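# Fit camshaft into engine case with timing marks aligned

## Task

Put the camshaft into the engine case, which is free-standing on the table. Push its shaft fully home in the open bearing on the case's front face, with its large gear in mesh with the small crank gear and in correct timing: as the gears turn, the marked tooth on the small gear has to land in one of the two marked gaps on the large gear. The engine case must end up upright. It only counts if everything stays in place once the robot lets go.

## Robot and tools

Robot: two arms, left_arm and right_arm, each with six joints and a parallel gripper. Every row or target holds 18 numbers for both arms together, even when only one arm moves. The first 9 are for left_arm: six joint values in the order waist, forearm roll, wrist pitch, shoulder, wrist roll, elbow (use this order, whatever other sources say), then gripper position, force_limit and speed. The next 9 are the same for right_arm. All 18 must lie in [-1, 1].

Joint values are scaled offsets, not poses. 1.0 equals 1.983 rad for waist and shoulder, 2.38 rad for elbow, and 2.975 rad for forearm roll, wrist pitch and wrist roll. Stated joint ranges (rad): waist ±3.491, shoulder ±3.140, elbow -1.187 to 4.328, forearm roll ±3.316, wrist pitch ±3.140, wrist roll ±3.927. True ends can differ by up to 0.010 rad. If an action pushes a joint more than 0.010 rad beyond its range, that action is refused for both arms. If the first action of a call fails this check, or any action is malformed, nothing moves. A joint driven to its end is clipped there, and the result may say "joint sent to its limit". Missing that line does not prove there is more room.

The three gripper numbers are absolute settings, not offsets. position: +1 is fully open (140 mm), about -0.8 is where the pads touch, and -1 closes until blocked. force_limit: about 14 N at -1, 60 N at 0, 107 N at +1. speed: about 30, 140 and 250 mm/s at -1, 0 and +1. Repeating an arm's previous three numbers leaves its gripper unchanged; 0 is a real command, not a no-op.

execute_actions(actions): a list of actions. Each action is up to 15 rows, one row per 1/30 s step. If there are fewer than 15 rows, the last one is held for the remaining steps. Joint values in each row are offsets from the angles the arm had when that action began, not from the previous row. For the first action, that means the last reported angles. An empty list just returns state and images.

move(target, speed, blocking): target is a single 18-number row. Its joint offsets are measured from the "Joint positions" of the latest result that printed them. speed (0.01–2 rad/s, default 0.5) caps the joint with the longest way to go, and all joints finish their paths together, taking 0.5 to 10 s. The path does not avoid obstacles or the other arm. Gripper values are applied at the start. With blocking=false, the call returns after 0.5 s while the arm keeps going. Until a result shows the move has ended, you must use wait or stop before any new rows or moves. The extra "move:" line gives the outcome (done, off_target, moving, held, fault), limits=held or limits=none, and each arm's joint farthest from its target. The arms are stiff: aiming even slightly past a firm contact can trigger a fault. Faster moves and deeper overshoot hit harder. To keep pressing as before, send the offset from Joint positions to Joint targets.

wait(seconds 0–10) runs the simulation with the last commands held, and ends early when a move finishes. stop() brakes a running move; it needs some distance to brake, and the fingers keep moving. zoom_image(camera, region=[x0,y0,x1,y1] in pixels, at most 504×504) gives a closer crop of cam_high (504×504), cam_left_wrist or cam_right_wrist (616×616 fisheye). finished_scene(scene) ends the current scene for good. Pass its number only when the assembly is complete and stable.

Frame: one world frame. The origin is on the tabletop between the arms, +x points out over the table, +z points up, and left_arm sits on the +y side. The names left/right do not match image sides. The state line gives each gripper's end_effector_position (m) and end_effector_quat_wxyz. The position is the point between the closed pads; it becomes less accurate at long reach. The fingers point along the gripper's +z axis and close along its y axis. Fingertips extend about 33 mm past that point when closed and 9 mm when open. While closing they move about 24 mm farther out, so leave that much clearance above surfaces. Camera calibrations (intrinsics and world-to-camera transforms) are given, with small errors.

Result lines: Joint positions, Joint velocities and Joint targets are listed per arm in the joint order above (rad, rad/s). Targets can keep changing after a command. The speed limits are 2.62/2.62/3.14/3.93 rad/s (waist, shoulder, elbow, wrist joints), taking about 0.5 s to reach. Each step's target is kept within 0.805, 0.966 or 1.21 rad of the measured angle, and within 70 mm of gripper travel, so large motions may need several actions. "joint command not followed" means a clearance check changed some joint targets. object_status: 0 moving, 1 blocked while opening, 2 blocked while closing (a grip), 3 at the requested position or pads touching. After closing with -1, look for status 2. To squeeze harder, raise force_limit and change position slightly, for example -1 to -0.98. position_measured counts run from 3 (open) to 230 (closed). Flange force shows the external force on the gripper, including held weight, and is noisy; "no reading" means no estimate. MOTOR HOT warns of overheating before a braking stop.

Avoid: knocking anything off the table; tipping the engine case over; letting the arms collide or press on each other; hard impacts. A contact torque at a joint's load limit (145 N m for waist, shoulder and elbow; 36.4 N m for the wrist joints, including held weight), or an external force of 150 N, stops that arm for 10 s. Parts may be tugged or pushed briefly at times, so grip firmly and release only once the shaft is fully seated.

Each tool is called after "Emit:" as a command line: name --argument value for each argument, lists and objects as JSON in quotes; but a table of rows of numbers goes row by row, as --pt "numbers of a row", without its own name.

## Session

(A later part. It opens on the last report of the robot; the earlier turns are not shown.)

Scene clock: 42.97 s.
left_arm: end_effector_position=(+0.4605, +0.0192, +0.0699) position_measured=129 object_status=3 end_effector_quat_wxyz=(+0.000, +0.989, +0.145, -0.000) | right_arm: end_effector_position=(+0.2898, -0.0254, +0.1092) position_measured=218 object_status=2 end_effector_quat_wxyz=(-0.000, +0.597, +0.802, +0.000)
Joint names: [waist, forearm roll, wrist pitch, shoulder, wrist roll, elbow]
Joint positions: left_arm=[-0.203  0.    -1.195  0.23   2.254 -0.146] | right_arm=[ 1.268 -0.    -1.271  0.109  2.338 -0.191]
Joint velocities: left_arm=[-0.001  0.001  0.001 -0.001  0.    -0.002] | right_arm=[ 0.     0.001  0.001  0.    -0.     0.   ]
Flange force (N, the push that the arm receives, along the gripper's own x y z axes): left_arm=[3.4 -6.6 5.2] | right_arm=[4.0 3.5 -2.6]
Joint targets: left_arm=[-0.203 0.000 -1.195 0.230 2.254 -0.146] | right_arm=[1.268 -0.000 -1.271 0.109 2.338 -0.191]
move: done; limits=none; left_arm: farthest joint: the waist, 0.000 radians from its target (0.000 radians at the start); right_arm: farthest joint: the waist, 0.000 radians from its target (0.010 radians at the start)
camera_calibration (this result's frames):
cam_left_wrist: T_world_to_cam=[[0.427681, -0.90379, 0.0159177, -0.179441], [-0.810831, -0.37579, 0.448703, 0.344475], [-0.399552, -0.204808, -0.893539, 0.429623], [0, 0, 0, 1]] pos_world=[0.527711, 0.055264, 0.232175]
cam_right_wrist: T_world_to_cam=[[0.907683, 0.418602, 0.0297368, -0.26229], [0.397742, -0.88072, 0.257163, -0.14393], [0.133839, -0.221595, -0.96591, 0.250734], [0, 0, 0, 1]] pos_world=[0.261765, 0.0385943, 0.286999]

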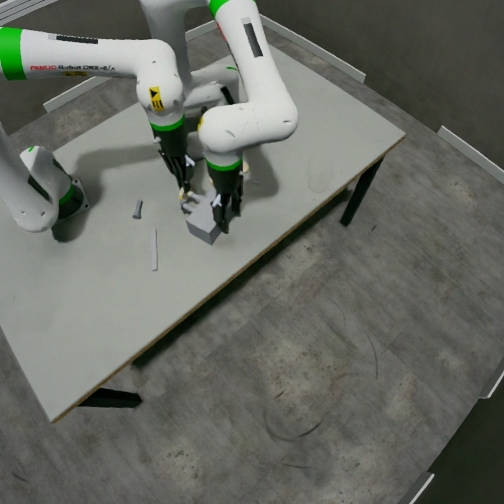

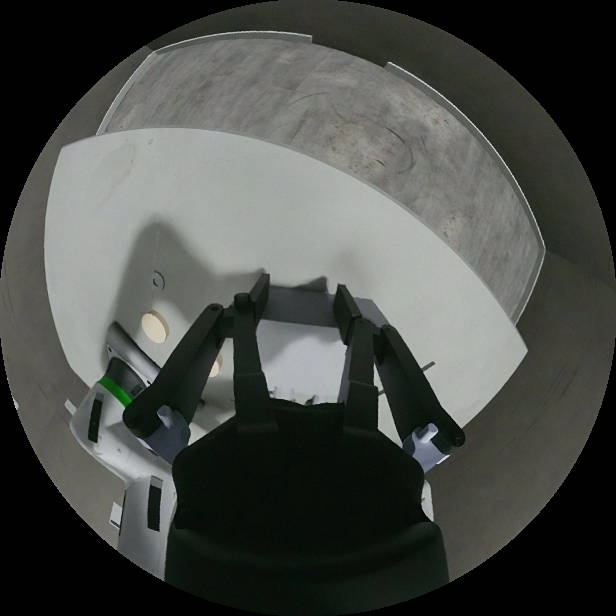

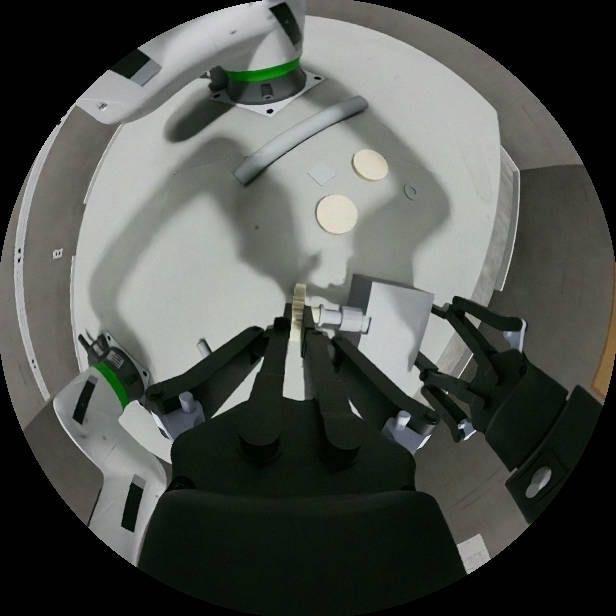

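Emit:
move --target '[0,0,0,0,0,0,0,0,0,0,0,0,0,0,0,-0.55,0,-0.3]'

Emit:
move --target '[0,0,0,0,0,0,0,0,0,0,0,-0.043,-0.0182,0,0.0387,-0.55,0,-0.3]' --speed 0.15

Emit:
move --target '[0,0,0,0,0,0,0,0,0,0.2315,0,0.05,-0.2062,-0.682,-0.2344,-0.8,0,0]' --speed 1.2

Emit:
zoom_image --camera "cam_right_wrist" --region '[250,80,400,180]'

Scene clock: 44.03 s.
left_arm: end_effector_position=(+0.4605, +0.0192, +0.0699) position_measured=129 object_status=3 end_effector_quat_wxyz=(+0.000, +0.989, +0.145, -0.000) | right_arm: end_effector_position=(+0.2898, -0.0254, +0.1092) position_measured=199 object_status=3 end_effector_quat_wxyz=(-0.000, +0.597, +0.802, +0.000)
Joint names: [waist, forearm roll, wrist pitch, shoulder, wrist roll, elbow]
Joint positions: left_arm=[-0.203  0.    -1.195  0.23   2.254 -0.146] | right_arm=[ 1.268 -0.    -1.271  0.109  2.338 -0.191]
Joint velocities: left_arm=[-0.001  0.001  0.     0.     0.     0.001] | right_arm=[ 0.002 -0.    -0.001  0.     0.001 -0.   ]
Flange force (N, the push that the arm receives, along the gripper's own x y z axes): left_arm=[-0.7 -4.5 5.1] | right_arm=[-0.1 2.8 -1.8]
Joint targets: left_arm=[-0.203 0.000 -1.195 0.230 2.254 -0.146] | right_arm=[1.268 -0.000 -1.271 0.109 2.338 -0.191]
move: done; limits=none; left_arm: farthest joint: the waist, 0.000 radians from its target (0.000 radians at the start); right_arm: farthest joint: the waist, 0.000 radians from its target (0.000 radians at the start)
camera_calibration (this result's frames):
cam_left_wrist: T_world_to_cam=[[0.427681, -0.90379, 0.0159177, -0.179441], [-0.810831, -0.37579, 0.448703, 0.344475], [-0.399551, -0.204808, -0.893539, 0.429623], [0, 0, 0, 1]] pos_world=[0.527711, 0.055264, 0.232175]
cam_right_wrist: T_world_to_cam=[[0.907699, 0.418572, 0.0296813, -0.262283], [0.397713, -0.880707, 0.257255, -0.143979], [0.13382, -0.221705, -0.965888, 0.250717], [0, 0, 0, 1]] pos_world=[0.261786, 0.0385662, 0.286989]

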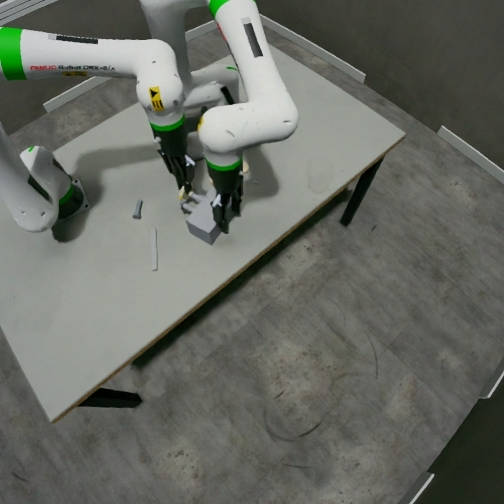

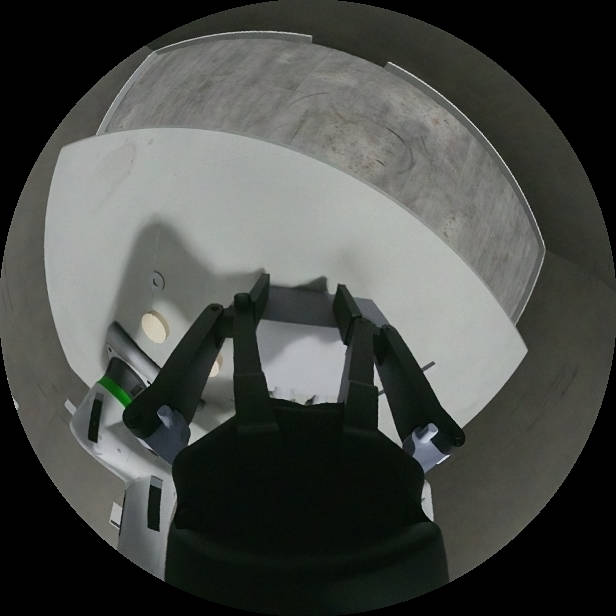

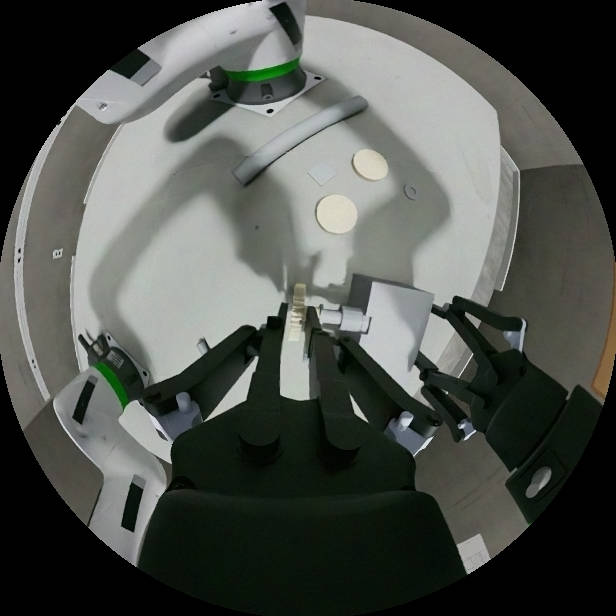

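Scene clock: 45.20 s.
left_arm: end_effector_position=(+0.4605, +0.0192, +0.0699) position_measured=129 object_status=3 end_effector_quat_wxyz=(+0.000, +0.989, +0.145, -0.000) | right_arm: end_effector_position=(+0.2890, -0.0270, +0.1641) position_measured=199 object_status=3 end_effector_quat_wxyz=(-0.000, +0.597, +0.802, +0.000)
Joint names: [waist, forearm roll, wrist pitch, shoulder, wrist roll, elbow]
Joint positions: left_arm=[-0.203  0.    -1.195  0.23   2.254 -0.146] | right_arm=[ 1.268 -0.    -1.399  0.072  2.338 -0.099]
Joint velocities: left_arm=[-0.001 -0.001  0.    -0.     0.001  0.   ] | right_arm=[ 0.     0.002 -0.001 -0.    -0.001  0.   ]
Flange force (N, the push that the arm receives, along the gripper's own x y z axes): left_arm=[-3.8 -9.5 5.2] | right_arm=[0.2 1.4 -1.1]
Joint targets: left_arm=[-0.203 0.000 -1.195 0.230 2.254 -0.146] | right_arm=[1.268 -0.000 -1.399 0.072 2.338 -0.099]
move: done; limits=none; left_arm: farthest joint: the waist, 0.000 radians from its target (0.000 radians at the start); right_arm: farthest joint: the waist, 0.000 radians from its target (0.000 radians at the start)
camera_calibration (this result's frames):
cam_left_wrist: T_world_to_cam=[[0.427681, -0.90379, 0.0159176, -0.179441], [-0.810831, -0.37579, 0.448703, 0.344475], [-0.399552, -0.204808, -0.893539, 0.429623], [0, 0, 0, 1]] pos_world=[0.527711, 0.055264, 0.232174]
cam_right_wrist: T_world_to_cam=[[0.907678, 0.418604, 0.029875, -0.262519], [0.397723, -0.880749, 0.257095, -0.159157], [0.133933, -0.221477, -0.965924, 0.303477], [0, 0, 0, 1]] pos_world=[0.260937, 0.0369267, 0.341897]

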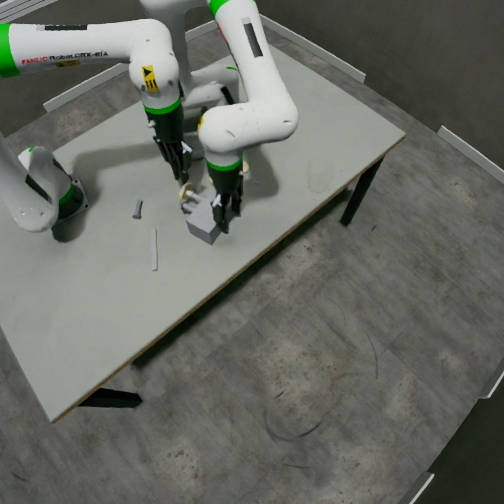

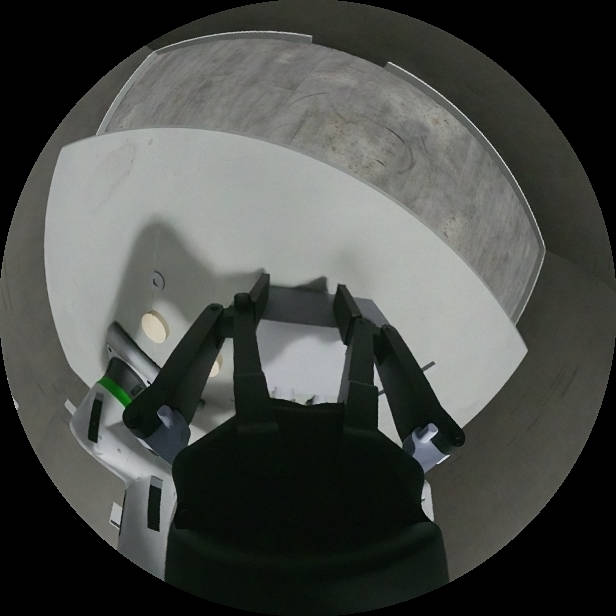

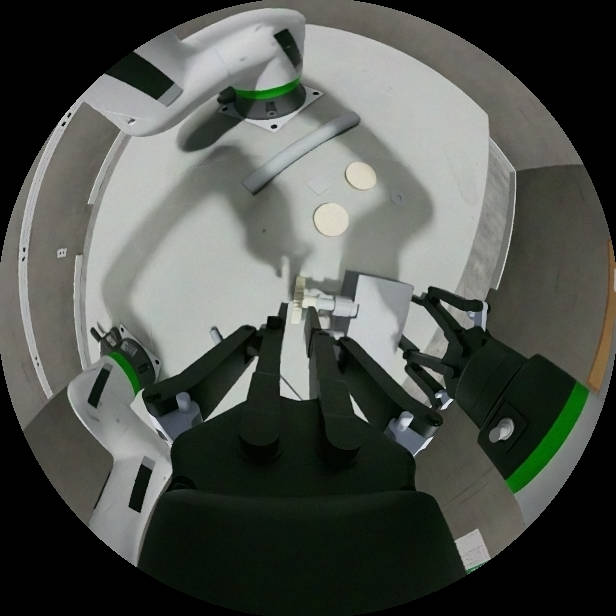

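Scene clock: 47.43 s.
left_arm: end_effector_position=(+0.4605, +0.0192, +0.0699) position_measured=129 object_status=3 end_effector_quat_wxyz=(+0.000, +0.989, +0.145, -0.000) | right_arm: end_effector_position=(+0.1001, -0.1001, +0.0802) position_measured=229 object_status=3 end_effector_quat_wxyz=(-0.000, +0.989, +0.146, -0.000)
Joint names: [waist, forearm roll, wrist pitch, shoulder, wrist roll, elbow]
Joint positions: left_arm=[-0.203  0.    -1.195  0.23   2.254 -0.146] | right_arm=[ 1.727 -0.    -1.25  -0.336  0.309 -0.657]
Joint velocities: left_arm=[ 0.     0.    -0.001  0.     0.     0.   ] | right_arm=[ 0.001 -0.001 -0.001 -0.    -0.001 -0.   ]
Flange force (N, the push that the arm receives, along the gripper's own x y z axes): left_arm=[-0.9 -5.1 4.9] | right_arm=[5.2 0.0 -0.4]
Joint targets: left_arm=[-0.203 0.000 -1.195 0.230 2.254 -0.146] | right_arm=[1.727 -0.000 -1.250 -0.336 0.309 -0.657]
move: done; limits=none; left_arm: farthest joint: the waist, 0.000 radians from its target (0.000 radians at the start); right_arm: farthest joint: the waist, 0.000 radians from its target (0.459 radians at the start)
camera_calibration (this result's frames):
cam_left_wrist: T_world_to_cam=[[0.427681, -0.90379, 0.0159177, -0.179441], [-0.810831, -0.37579, 0.448703, 0.344475], [-0.399552, -0.204808, -0.893539, 0.429623], [0, 0, 0, 1]] pos_world=[0.527711, 0.055264, 0.232175]
cam_right_wrist: T_world_to_cam=[[0.419522, -0.907302, 0.0283456, -0.14169], [-0.88001, -0.398846, 0.257884, 0.0493117], [-0.222673, -0.133132, -0.96576, 0.276032], [0, 0, 0, 1]] pos_world=[0.164302, -0.0721394, 0.25788]

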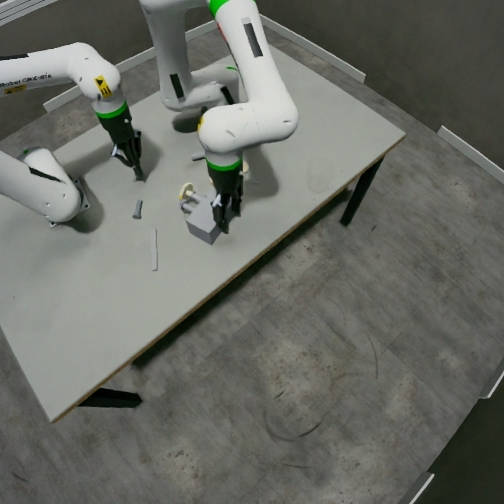

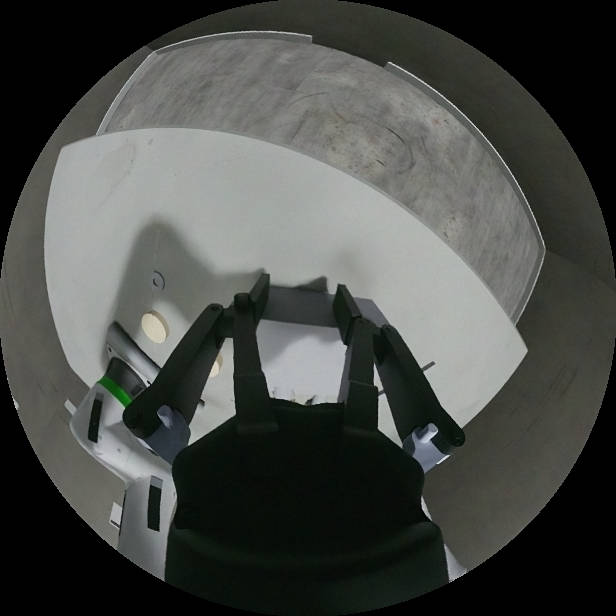

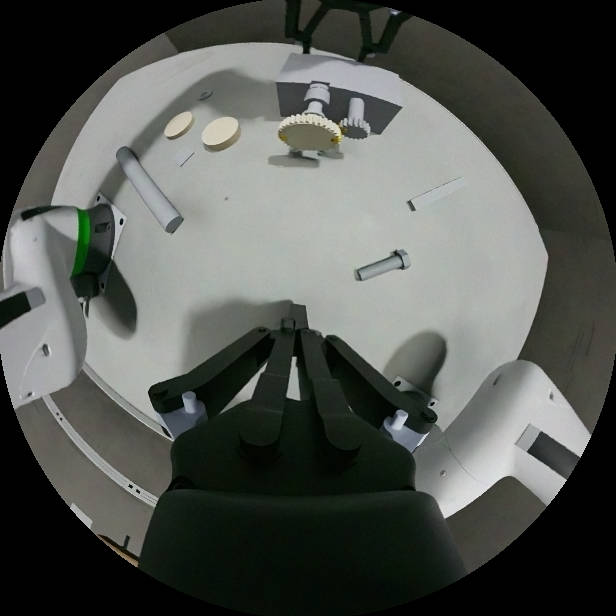

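Region (250, 80, 400, 180) of cam_right_wrist's 616x616 image, scaled by 3.360, with more detail than that image has.

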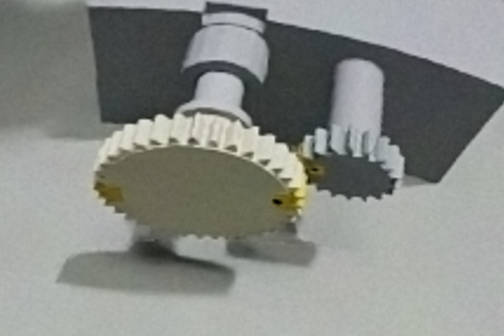

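Emit:
move --target '[0,0,0,0,0,0,0,0,0,-0.2082,0,0.0226,0.1517,0.1386,0.1403,-0.8,0,0]' --speed 0.3

Emit:
move --target '[0,0,0,0,0,0,0,0,0,-0.0087,0,0,0.011,0.0058,0.0091,-0.8,0,0]' --speed 0.015

Emit:
zoom_image --camera "cam_right_wrist" --region '[240,220,390,330]'

Scene clock: 49.63 s.
left_arm: end_effector_position=(+0.4605, +0.0192, +0.0699) position_measured=129 object_status=3 end_effector_quat_wxyz=(+0.000, +0.989, +0.145, -0.000) | right_arm: end_effector_position=(+0.2644, -0.0306, +0.1183) position_measured=229 object_status=3 end_effector_quat_wxyz=(-0.043, +0.988, +0.145, +0.027)
Joint names: [waist, forearm roll, wrist pitch, shoulder, wrist roll, elbow]
Joint positions: left_arm=[-0.203  0.    -1.195  0.23   2.254 -0.146] | right_arm=[ 1.314 -0.    -1.183 -0.036  0.721 -0.323]
Joint velocities: left_arm=[ 0.002  0.    -0.     0.001  0.     0.001] | right_arm=[-0.001 -0.003 -0.002  0.     0.     0.   ]
Flange force (N, the push that the arm receives, along the gripper's own x y z axes): left_arm=[-1.7 -2.0 5.8] | right_arm=[1.6 -0.1 -1.4]
Joint targets: left_arm=[-0.203 0.000 -1.195 0.230 2.254 -0.146] | right_arm=[1.314 -0.000 -1.183 -0.036 0.721 -0.323]
move: done; limits=none; left_arm: farthest joint: the waist, 0.000 radians from its target (0.000 radians at the start); right_arm: farthest joint: the waist, 0.000 radians from its target (0.413 radians at the start)
camera_calibration (this result's frames):
cam_left_wrist: T_world_to_cam=[[0.427681, -0.90379, 0.0159177, -0.179441], [-0.810831, -0.37579, 0.448703, 0.344475], [-0.399551, -0.204808, -0.893539, 0.429623], [0, 0, 0, 1]] pos_world=[0.527711, 0.055264, 0.232175]
cam_right_wrist: T_world_to_cam=[[0.419158, -0.907166, -0.03682, -0.140892], [-0.889548, -0.418457, 0.1833, 0.222515], [-0.181691, -0.0440783, -0.982367, 0.352519], [0, 0, 0, 1]] pos_world=[0.321043, -0.0191607, 0.300329]

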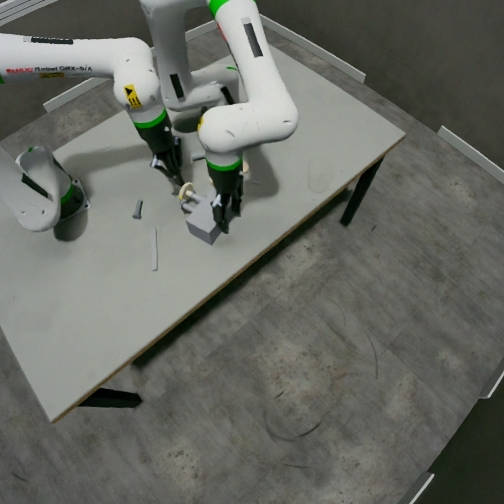

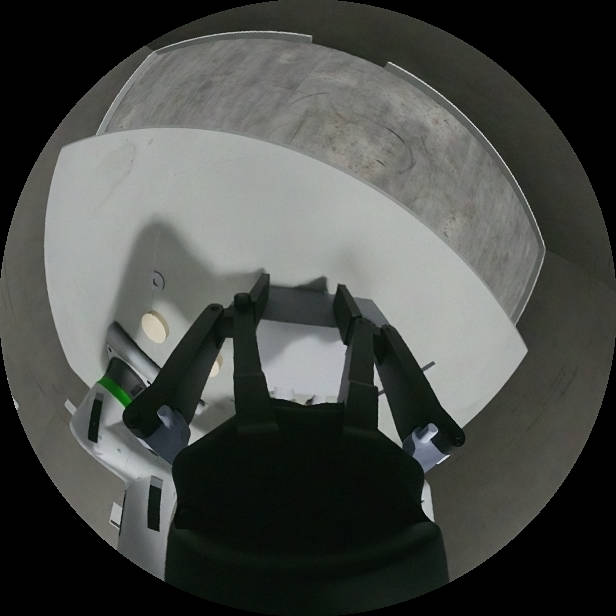

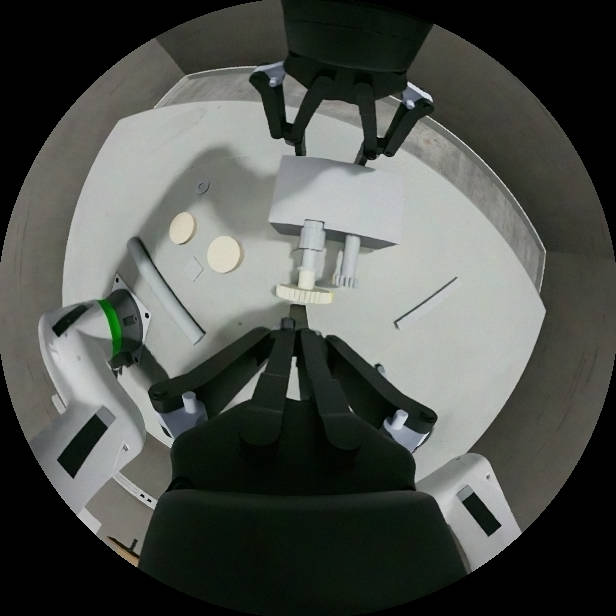

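Scene clock: 51.30 s.
left_arm: end_effector_position=(+0.4605, +0.0192, +0.0699) position_measured=129 object_status=3 end_effector_quat_wxyz=(+0.000, +0.989, +0.145, -0.000) | right_arm: end_effector_position=(+0.2741, -0.0278, +0.1184) position_measured=229 object_status=3 end_effector_quat_wxyz=(-0.042, +0.988, +0.145, +0.028)
Joint names: [waist, forearm roll, wrist pitch, shoulder, wrist roll, elbow]
Joint positions: left_arm=[-0.203  0.    -1.195  0.23   2.254 -0.146] | right_arm=[ 1.297 -0.    -1.183 -0.014  0.738 -0.301]
Joint velocities: left_arm=[-0.     0.    -0.     0.001  0.    -0.001] | right_arm=[ 0.    -0.002  0.001  0.    -0.    -0.   ]
Flange force (N, the push that the arm receives, along the gripper's own x y z axes): left_arm=[1.3 -3.7 4.6] | right_arm=[2.2 -1.0 -2.4]
Joint targets: left_arm=[-0.203 0.000 -1.195 0.230 2.254 -0.146] | right_arm=[1.297 -0.000 -1.183 -0.014 0.738 -0.301]
move: done; limits=none; left_arm: farthest joint: the waist, 0.000 radians from its target (0.000 radians at the start); right_arm: farthest joint: the waist, 0.000 radians from its target (0.018 radians at the start)
camera_calibration (this result's frames):
cam_left_wrist: T_world_to_cam=[[0.427681, -0.90379, 0.0159174, -0.179441], [-0.810831, -0.37579, 0.448703, 0.344475], [-0.399552, -0.204808, -0.893539, 0.429623], [0, 0, 0, 1]] pos_world=[0.527711, 0.055264, 0.232174]
cam_right_wrist: T_world_to_cam=[[0.419135, -0.907234, -0.0353915, -0.142564], [-0.88986, -0.418221, 0.182321, 0.232454], [-0.180209, -0.0449235, -0.982602, 0.354142], [0, 0, 0, 1]] pos_world=[0.330424, -0.0162128, 0.300554]

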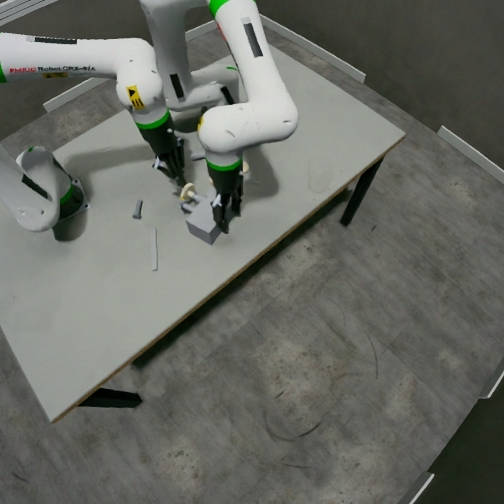

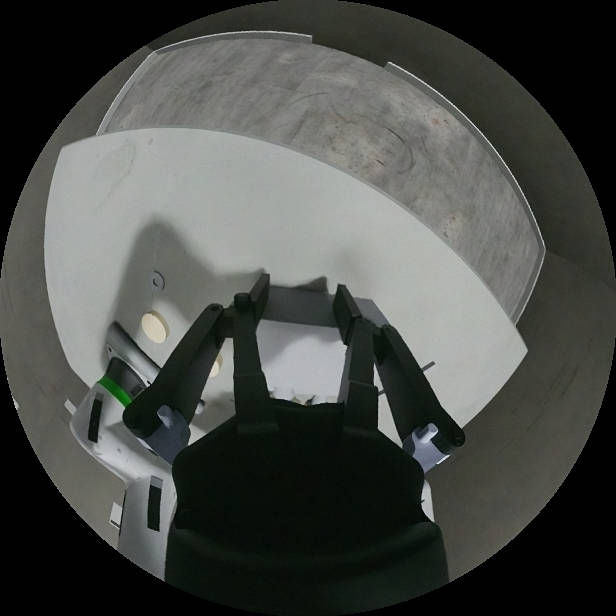

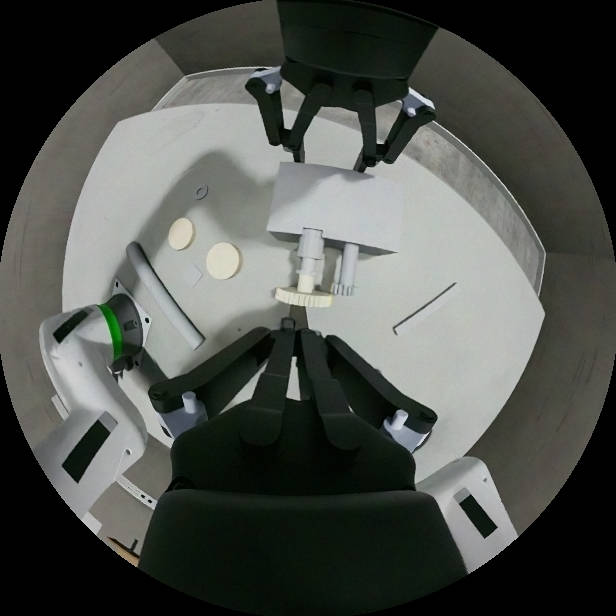

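Region (240, 220, 390, 330) of cam_right_wrist's 616x616 image, scaled by 3.360, with more detail than that image has; it fills the top 370 rows of this view, and the rest is white.

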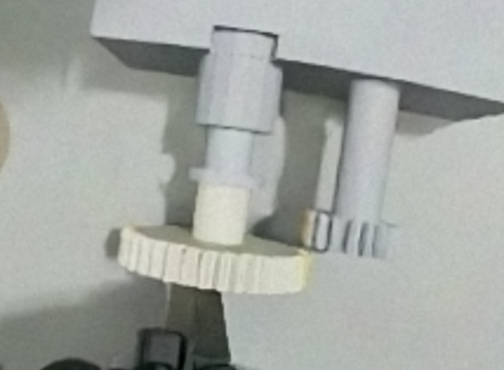

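Emit:
move --target '[0,0,0,0,0,0,0,0,0,-0.0037,0,0,0.0014,0.0025,0.0011,-0.8,0,0]' --speed 0.01

Emit:
move --target '[0,0,0,0,0,0,0,0,0,-0.0026,0,0,0.0033,0.0017,0.0028,-0.8,0,0]' --speed 0.01

Emit:
zoom_image --camera "cam_right_wrist" --region '[240,220,390,330]'

Scene clock: 52.47 s.
left_arm: end_effector_position=(+0.4605, +0.0192, +0.0699) position_measured=129 object_status=3 end_effector_quat_wxyz=(+0.000, +0.989, +0.145, -0.000) | right_arm: end_effector_position=(+0.2771, -0.0291, +0.1184) position_measured=229 object_status=3 end_effector_quat_wxyz=(-0.042, +0.988, +0.145, +0.028)
Joint names: [waist, forearm roll, wrist pitch, shoulder, wrist roll, elbow]
Joint positions: left_arm=[-0.203  0.    -1.195  0.23   2.254 -0.146] | right_arm=[ 1.29  -0.    -1.183 -0.011  0.746 -0.298]
Joint velocities: left_arm=[ 0.001 -0.    -0.001  0.001 -0.001  0.001] | right_arm=[ 0.001 -0.     0.     0.     0.     0.   ]
Flange force (N, the push that the arm receives, along the gripper's own x y z axes): left_arm=[0.4 -6.4 6.2] | right_arm=[1.3 -0.6 -1.5]
Joint targets: left_arm=[-0.203 0.000 -1.195 0.230 2.254 -0.146] | right_arm=[1.290 -0.000 -1.183 -0.011 0.746 -0.298]
move: done; limits=none; left_arm: farthest joint: the waist, 0.000 radians from its target (0.000 radians at the start); right_arm: farthest joint: the waist, 0.000 radians from its target (0.007 radians at the start)
camera_calibration (this result's frames):
cam_left_wrist: T_world_to_cam=[[0.427681, -0.90379, 0.0159176, -0.179441], [-0.810831, -0.37579, 0.448703, 0.344475], [-0.399552, -0.204808, -0.893539, 0.429623], [0, 0, 0, 1]] pos_world=[0.527711, 0.055264, 0.232174]
cam_right_wrist: T_world_to_cam=[[0.419214, -0.907224, -0.034714, -0.145108], [-0.889944, -0.418192, 0.181976, 0.234626], [-0.17961, -0.0453935, -0.98269, 0.354394], [0, 0, 0, 1]] pos_world=[0.333288, -0.01744, 0.300526]

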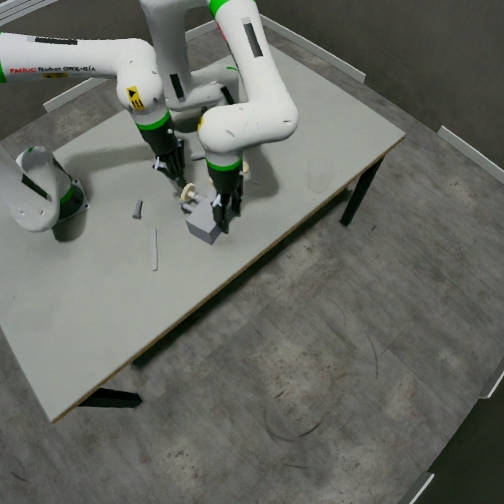

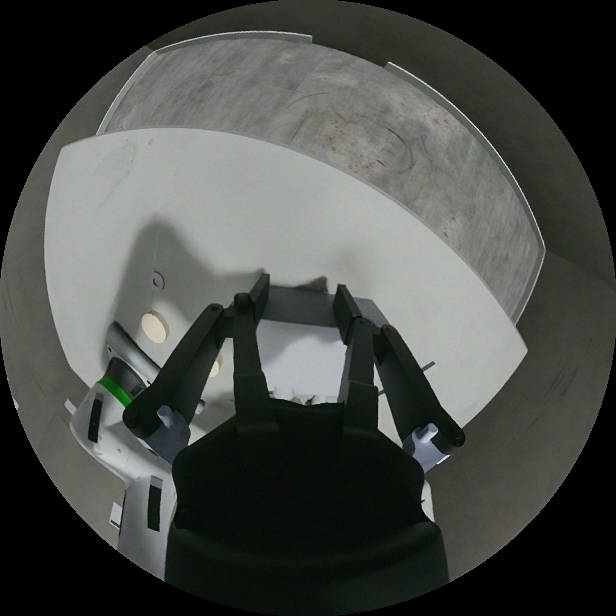

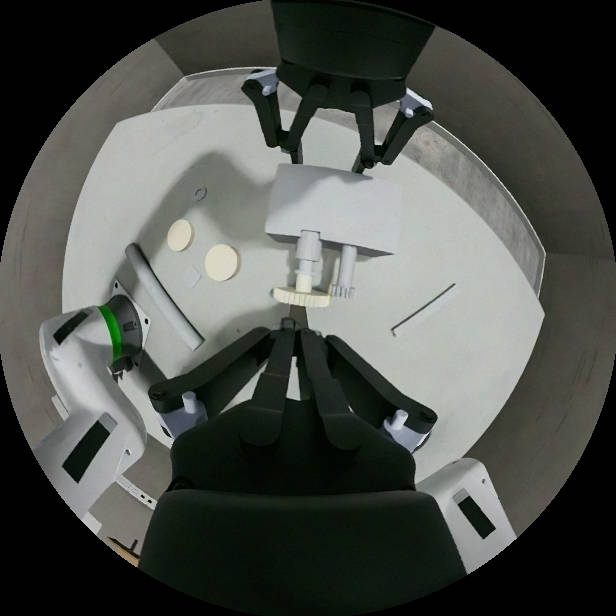

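Scene clock: 53.37 s.
left_arm: end_effector_position=(+0.4606, +0.0192, +0.0699) position_measured=129 object_status=3 end_effector_quat_wxyz=(+0.000, +0.989, +0.145, +0.000) | right_arm: end_effector_position=(+0.2800, -0.0283, +0.1184) position_measured=229 object_status=3 end_effector_quat_wxyz=(-0.042, +0.988, +0.145, +0.028)
Joint names: [waist, forearm roll, wrist pitch, shoulder, wrist roll, elbow]
Joint positions: left_arm=[-0.203  0.    -1.195  0.23   2.254 -0.146] | right_arm=[ 1.285 -0.001 -1.183 -0.004  0.751 -0.292]
Joint velocities: left_arm=[ 0.001  0.    -0.    -0.001  0.     0.002] | right_arm=[-0.     0.001 -0.001  0.     0.    -0.   ]
Flange force (N, the push that the arm receives, along the gripper's own x y z axes): left_arm=[18.6 -2.8 12.9] | right_arm=[-26.5 -8.5 -18.4]
Joint targets: left_arm=[-0.203 0.000 -1.195 0.230 2.254 -0.146] | right_arm=[1.285 -0.000 -1.183 -0.004 0.751 -0.292]
move: done; limits=none; left_arm: farthest joint: the waist, 0.000 radians from its target (0.000 radians at the start); right_arm: farthest joint: the forearm roll, 0.001 radians from its target (0.000 radians at the start)
camera_calibration (this result's frames):
cam_left_wrist: T_world_to_cam=[[0.427708, -0.903774, 0.0160576, -0.179511], [-0.810911, -0.375791, 0.448558, 0.344593], [-0.399361, -0.204873, -0.89361, 0.429589], [0, 0, 0, 1]] pos_world=[0.527774, 0.0552685, 0.232197]
cam_right_wrist: T_world_to_cam=[[0.419077, -0.907294, -0.0345157, -0.14553], [-0.890078, -0.418036, 0.181679, 0.23765], [-0.179265, -0.0454158, -0.982752, 0.354914], [0, 0, 0, 1]] pos_world=[0.336139, -0.0165738, 0.300593]

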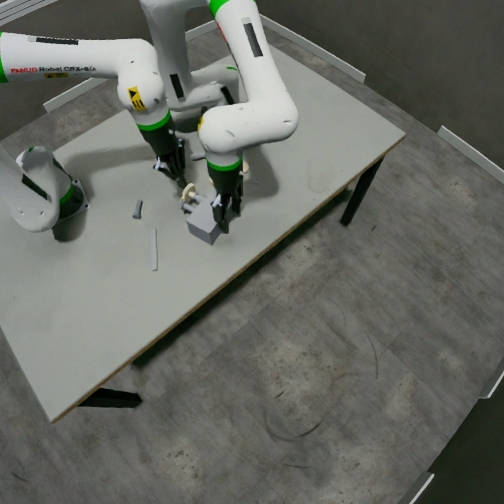

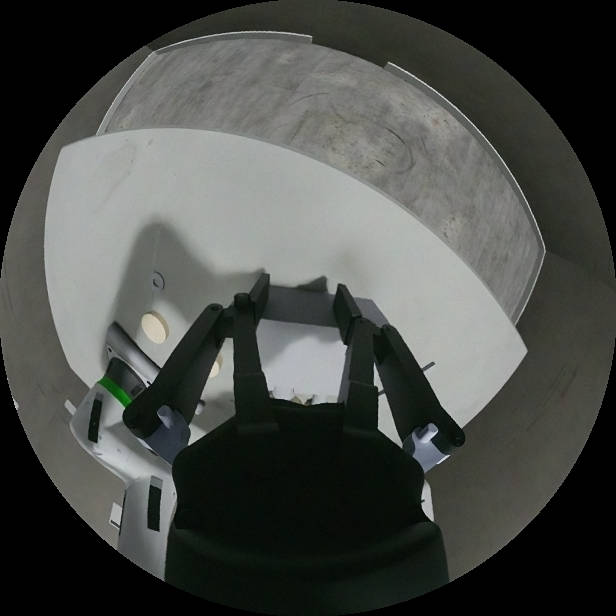

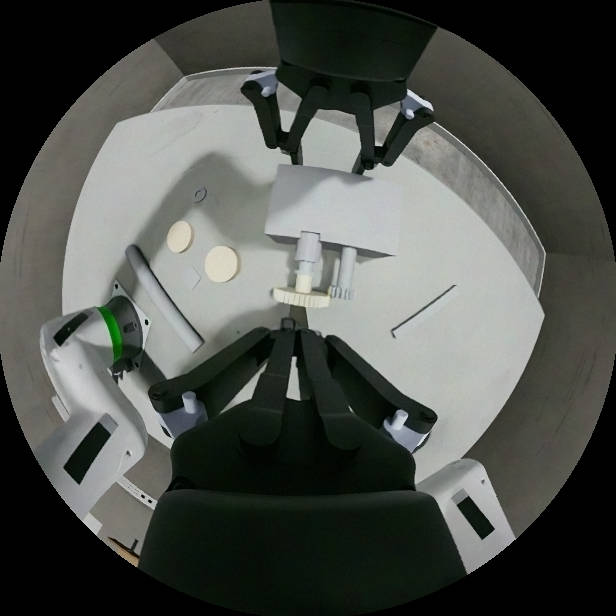

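Region (240, 220, 390, 330) of cam_right_wrist's 616x616 image, scaled by 3.360, with more detail than that image has; it fills the top 370 rows of this view, and the rest is white.

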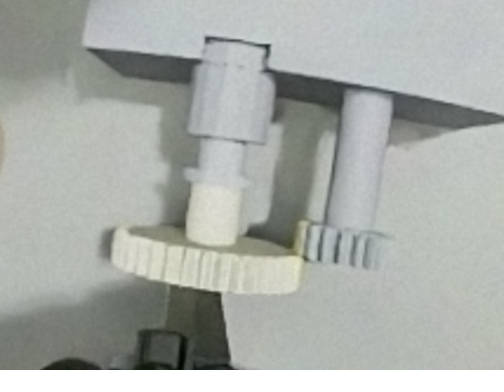

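Clash; direction unknown, so look again.

Emit:
move --target '[0,0,0,0,0,0,0,0,0,0.2229,0,-0.0225,-0.1674,-0.1486,-0.1534,-0.8,0,0]' --speed 0.4

Emit:
zoom_image --camera "cam_right_wrist" --region '[270,95,384,165]'

Scene clock: 55.87 s.
left_arm: end_effector_position=(+0.4606, +0.0191, +0.0699) position_measured=129 object_status=3 end_effector_quat_wxyz=(+0.000, +0.989, +0.145, +0.000) | right_arm: end_effector_position=(+0.1002, -0.1002, +0.0800) position_measured=229 object_status=3 end_effector_quat_wxyz=(-0.001, +0.989, +0.145, -0.000)
Joint names: [waist, forearm roll, wrist pitch, shoulder, wrist roll, elbow]
Joint positions: left_arm=[-0.203  0.    -1.195  0.23   2.254 -0.146] | right_arm=[ 1.727 -0.001 -1.25  -0.336  0.309 -0.657]
Joint velocities: left_arm=[-0.001  0.     0.001 -0.     0.     0.001] | right_arm=[ 0.001  0.002 -0.    -0.    -0.    -0.   ]
Flange force (N, the push that the arm receives, along the gripper's own x y z axes): left_arm=[0.9 -3.5 6.3] | right_arm=[4.0 -2.5 -0.4]
Joint targets: left_arm=[-0.203 0.000 -1.195 0.230 2.254 -0.146] | right_arm=[1.727 -0.001 -1.250 -0.336 0.309 -0.657]
move: done; limits=none; left_arm: farthest joint: the waist, 0.000 radians from its target (0.000 radians at the start); right_arm: farthest joint: the waist, 0.000 radians from its target (0.442 radians at the start)
camera_calibration (this result's frames):
cam_left_wrist: T_world_to_cam=[[0.427708, -0.903774, 0.0160578, -0.179511], [-0.810911, -0.375791, 0.448558, 0.344593], [-0.399361, -0.204873, -0.89361, 0.429589], [0, 0, 0, 1]] pos_world=[0.527774, 0.0552685, 0.232198]
cam_right_wrist: T_world_to_cam=[[0.418941, -0.907576, 0.0281987, -0.141766], [-0.88021, -0.398291, 0.258061, 0.0494298], [-0.222979, -0.132933, -0.965717, 0.275956], [0, 0, 0, 1]] pos_world=[0.164432, -0.0722923, 0.257737]

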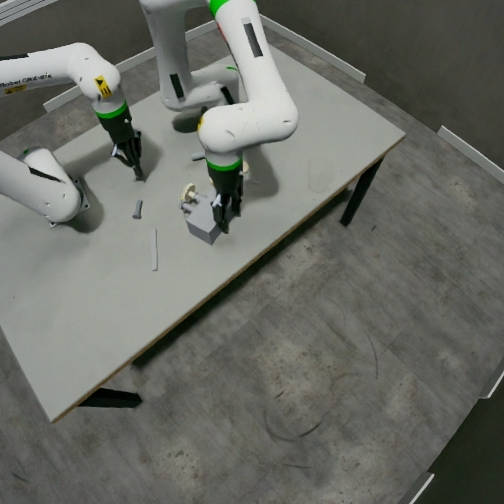

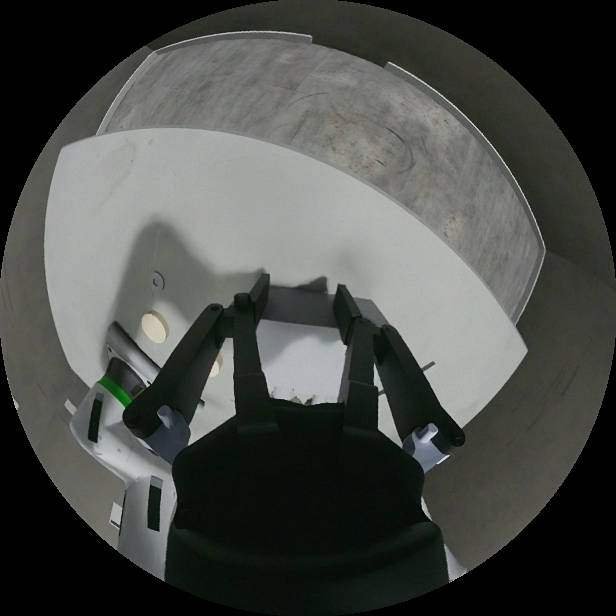

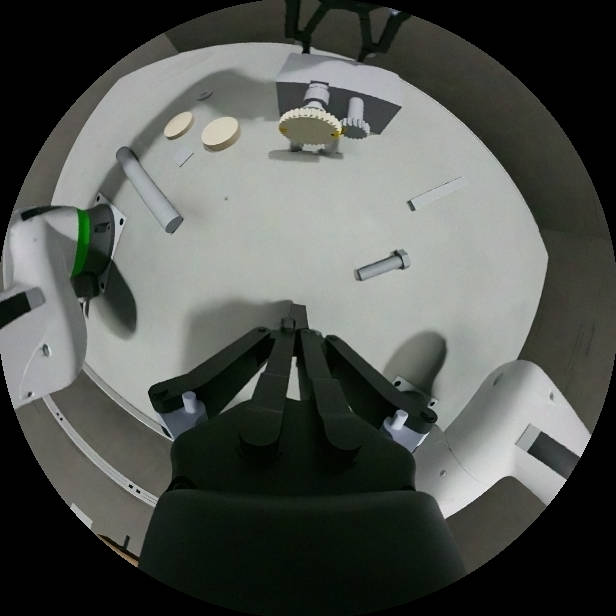

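Region (270, 95, 384, 165) of cam_right_wrist's 616x616 image, scaled by 4.421, with more detail than that image has; it fills the top 309 rows of this view, and the rest is white.

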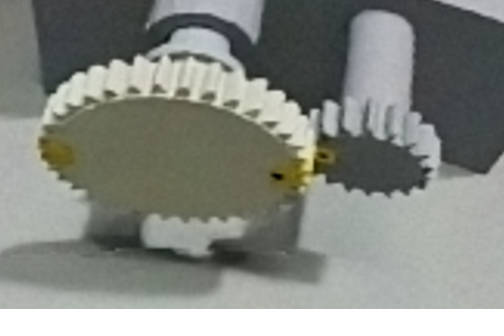

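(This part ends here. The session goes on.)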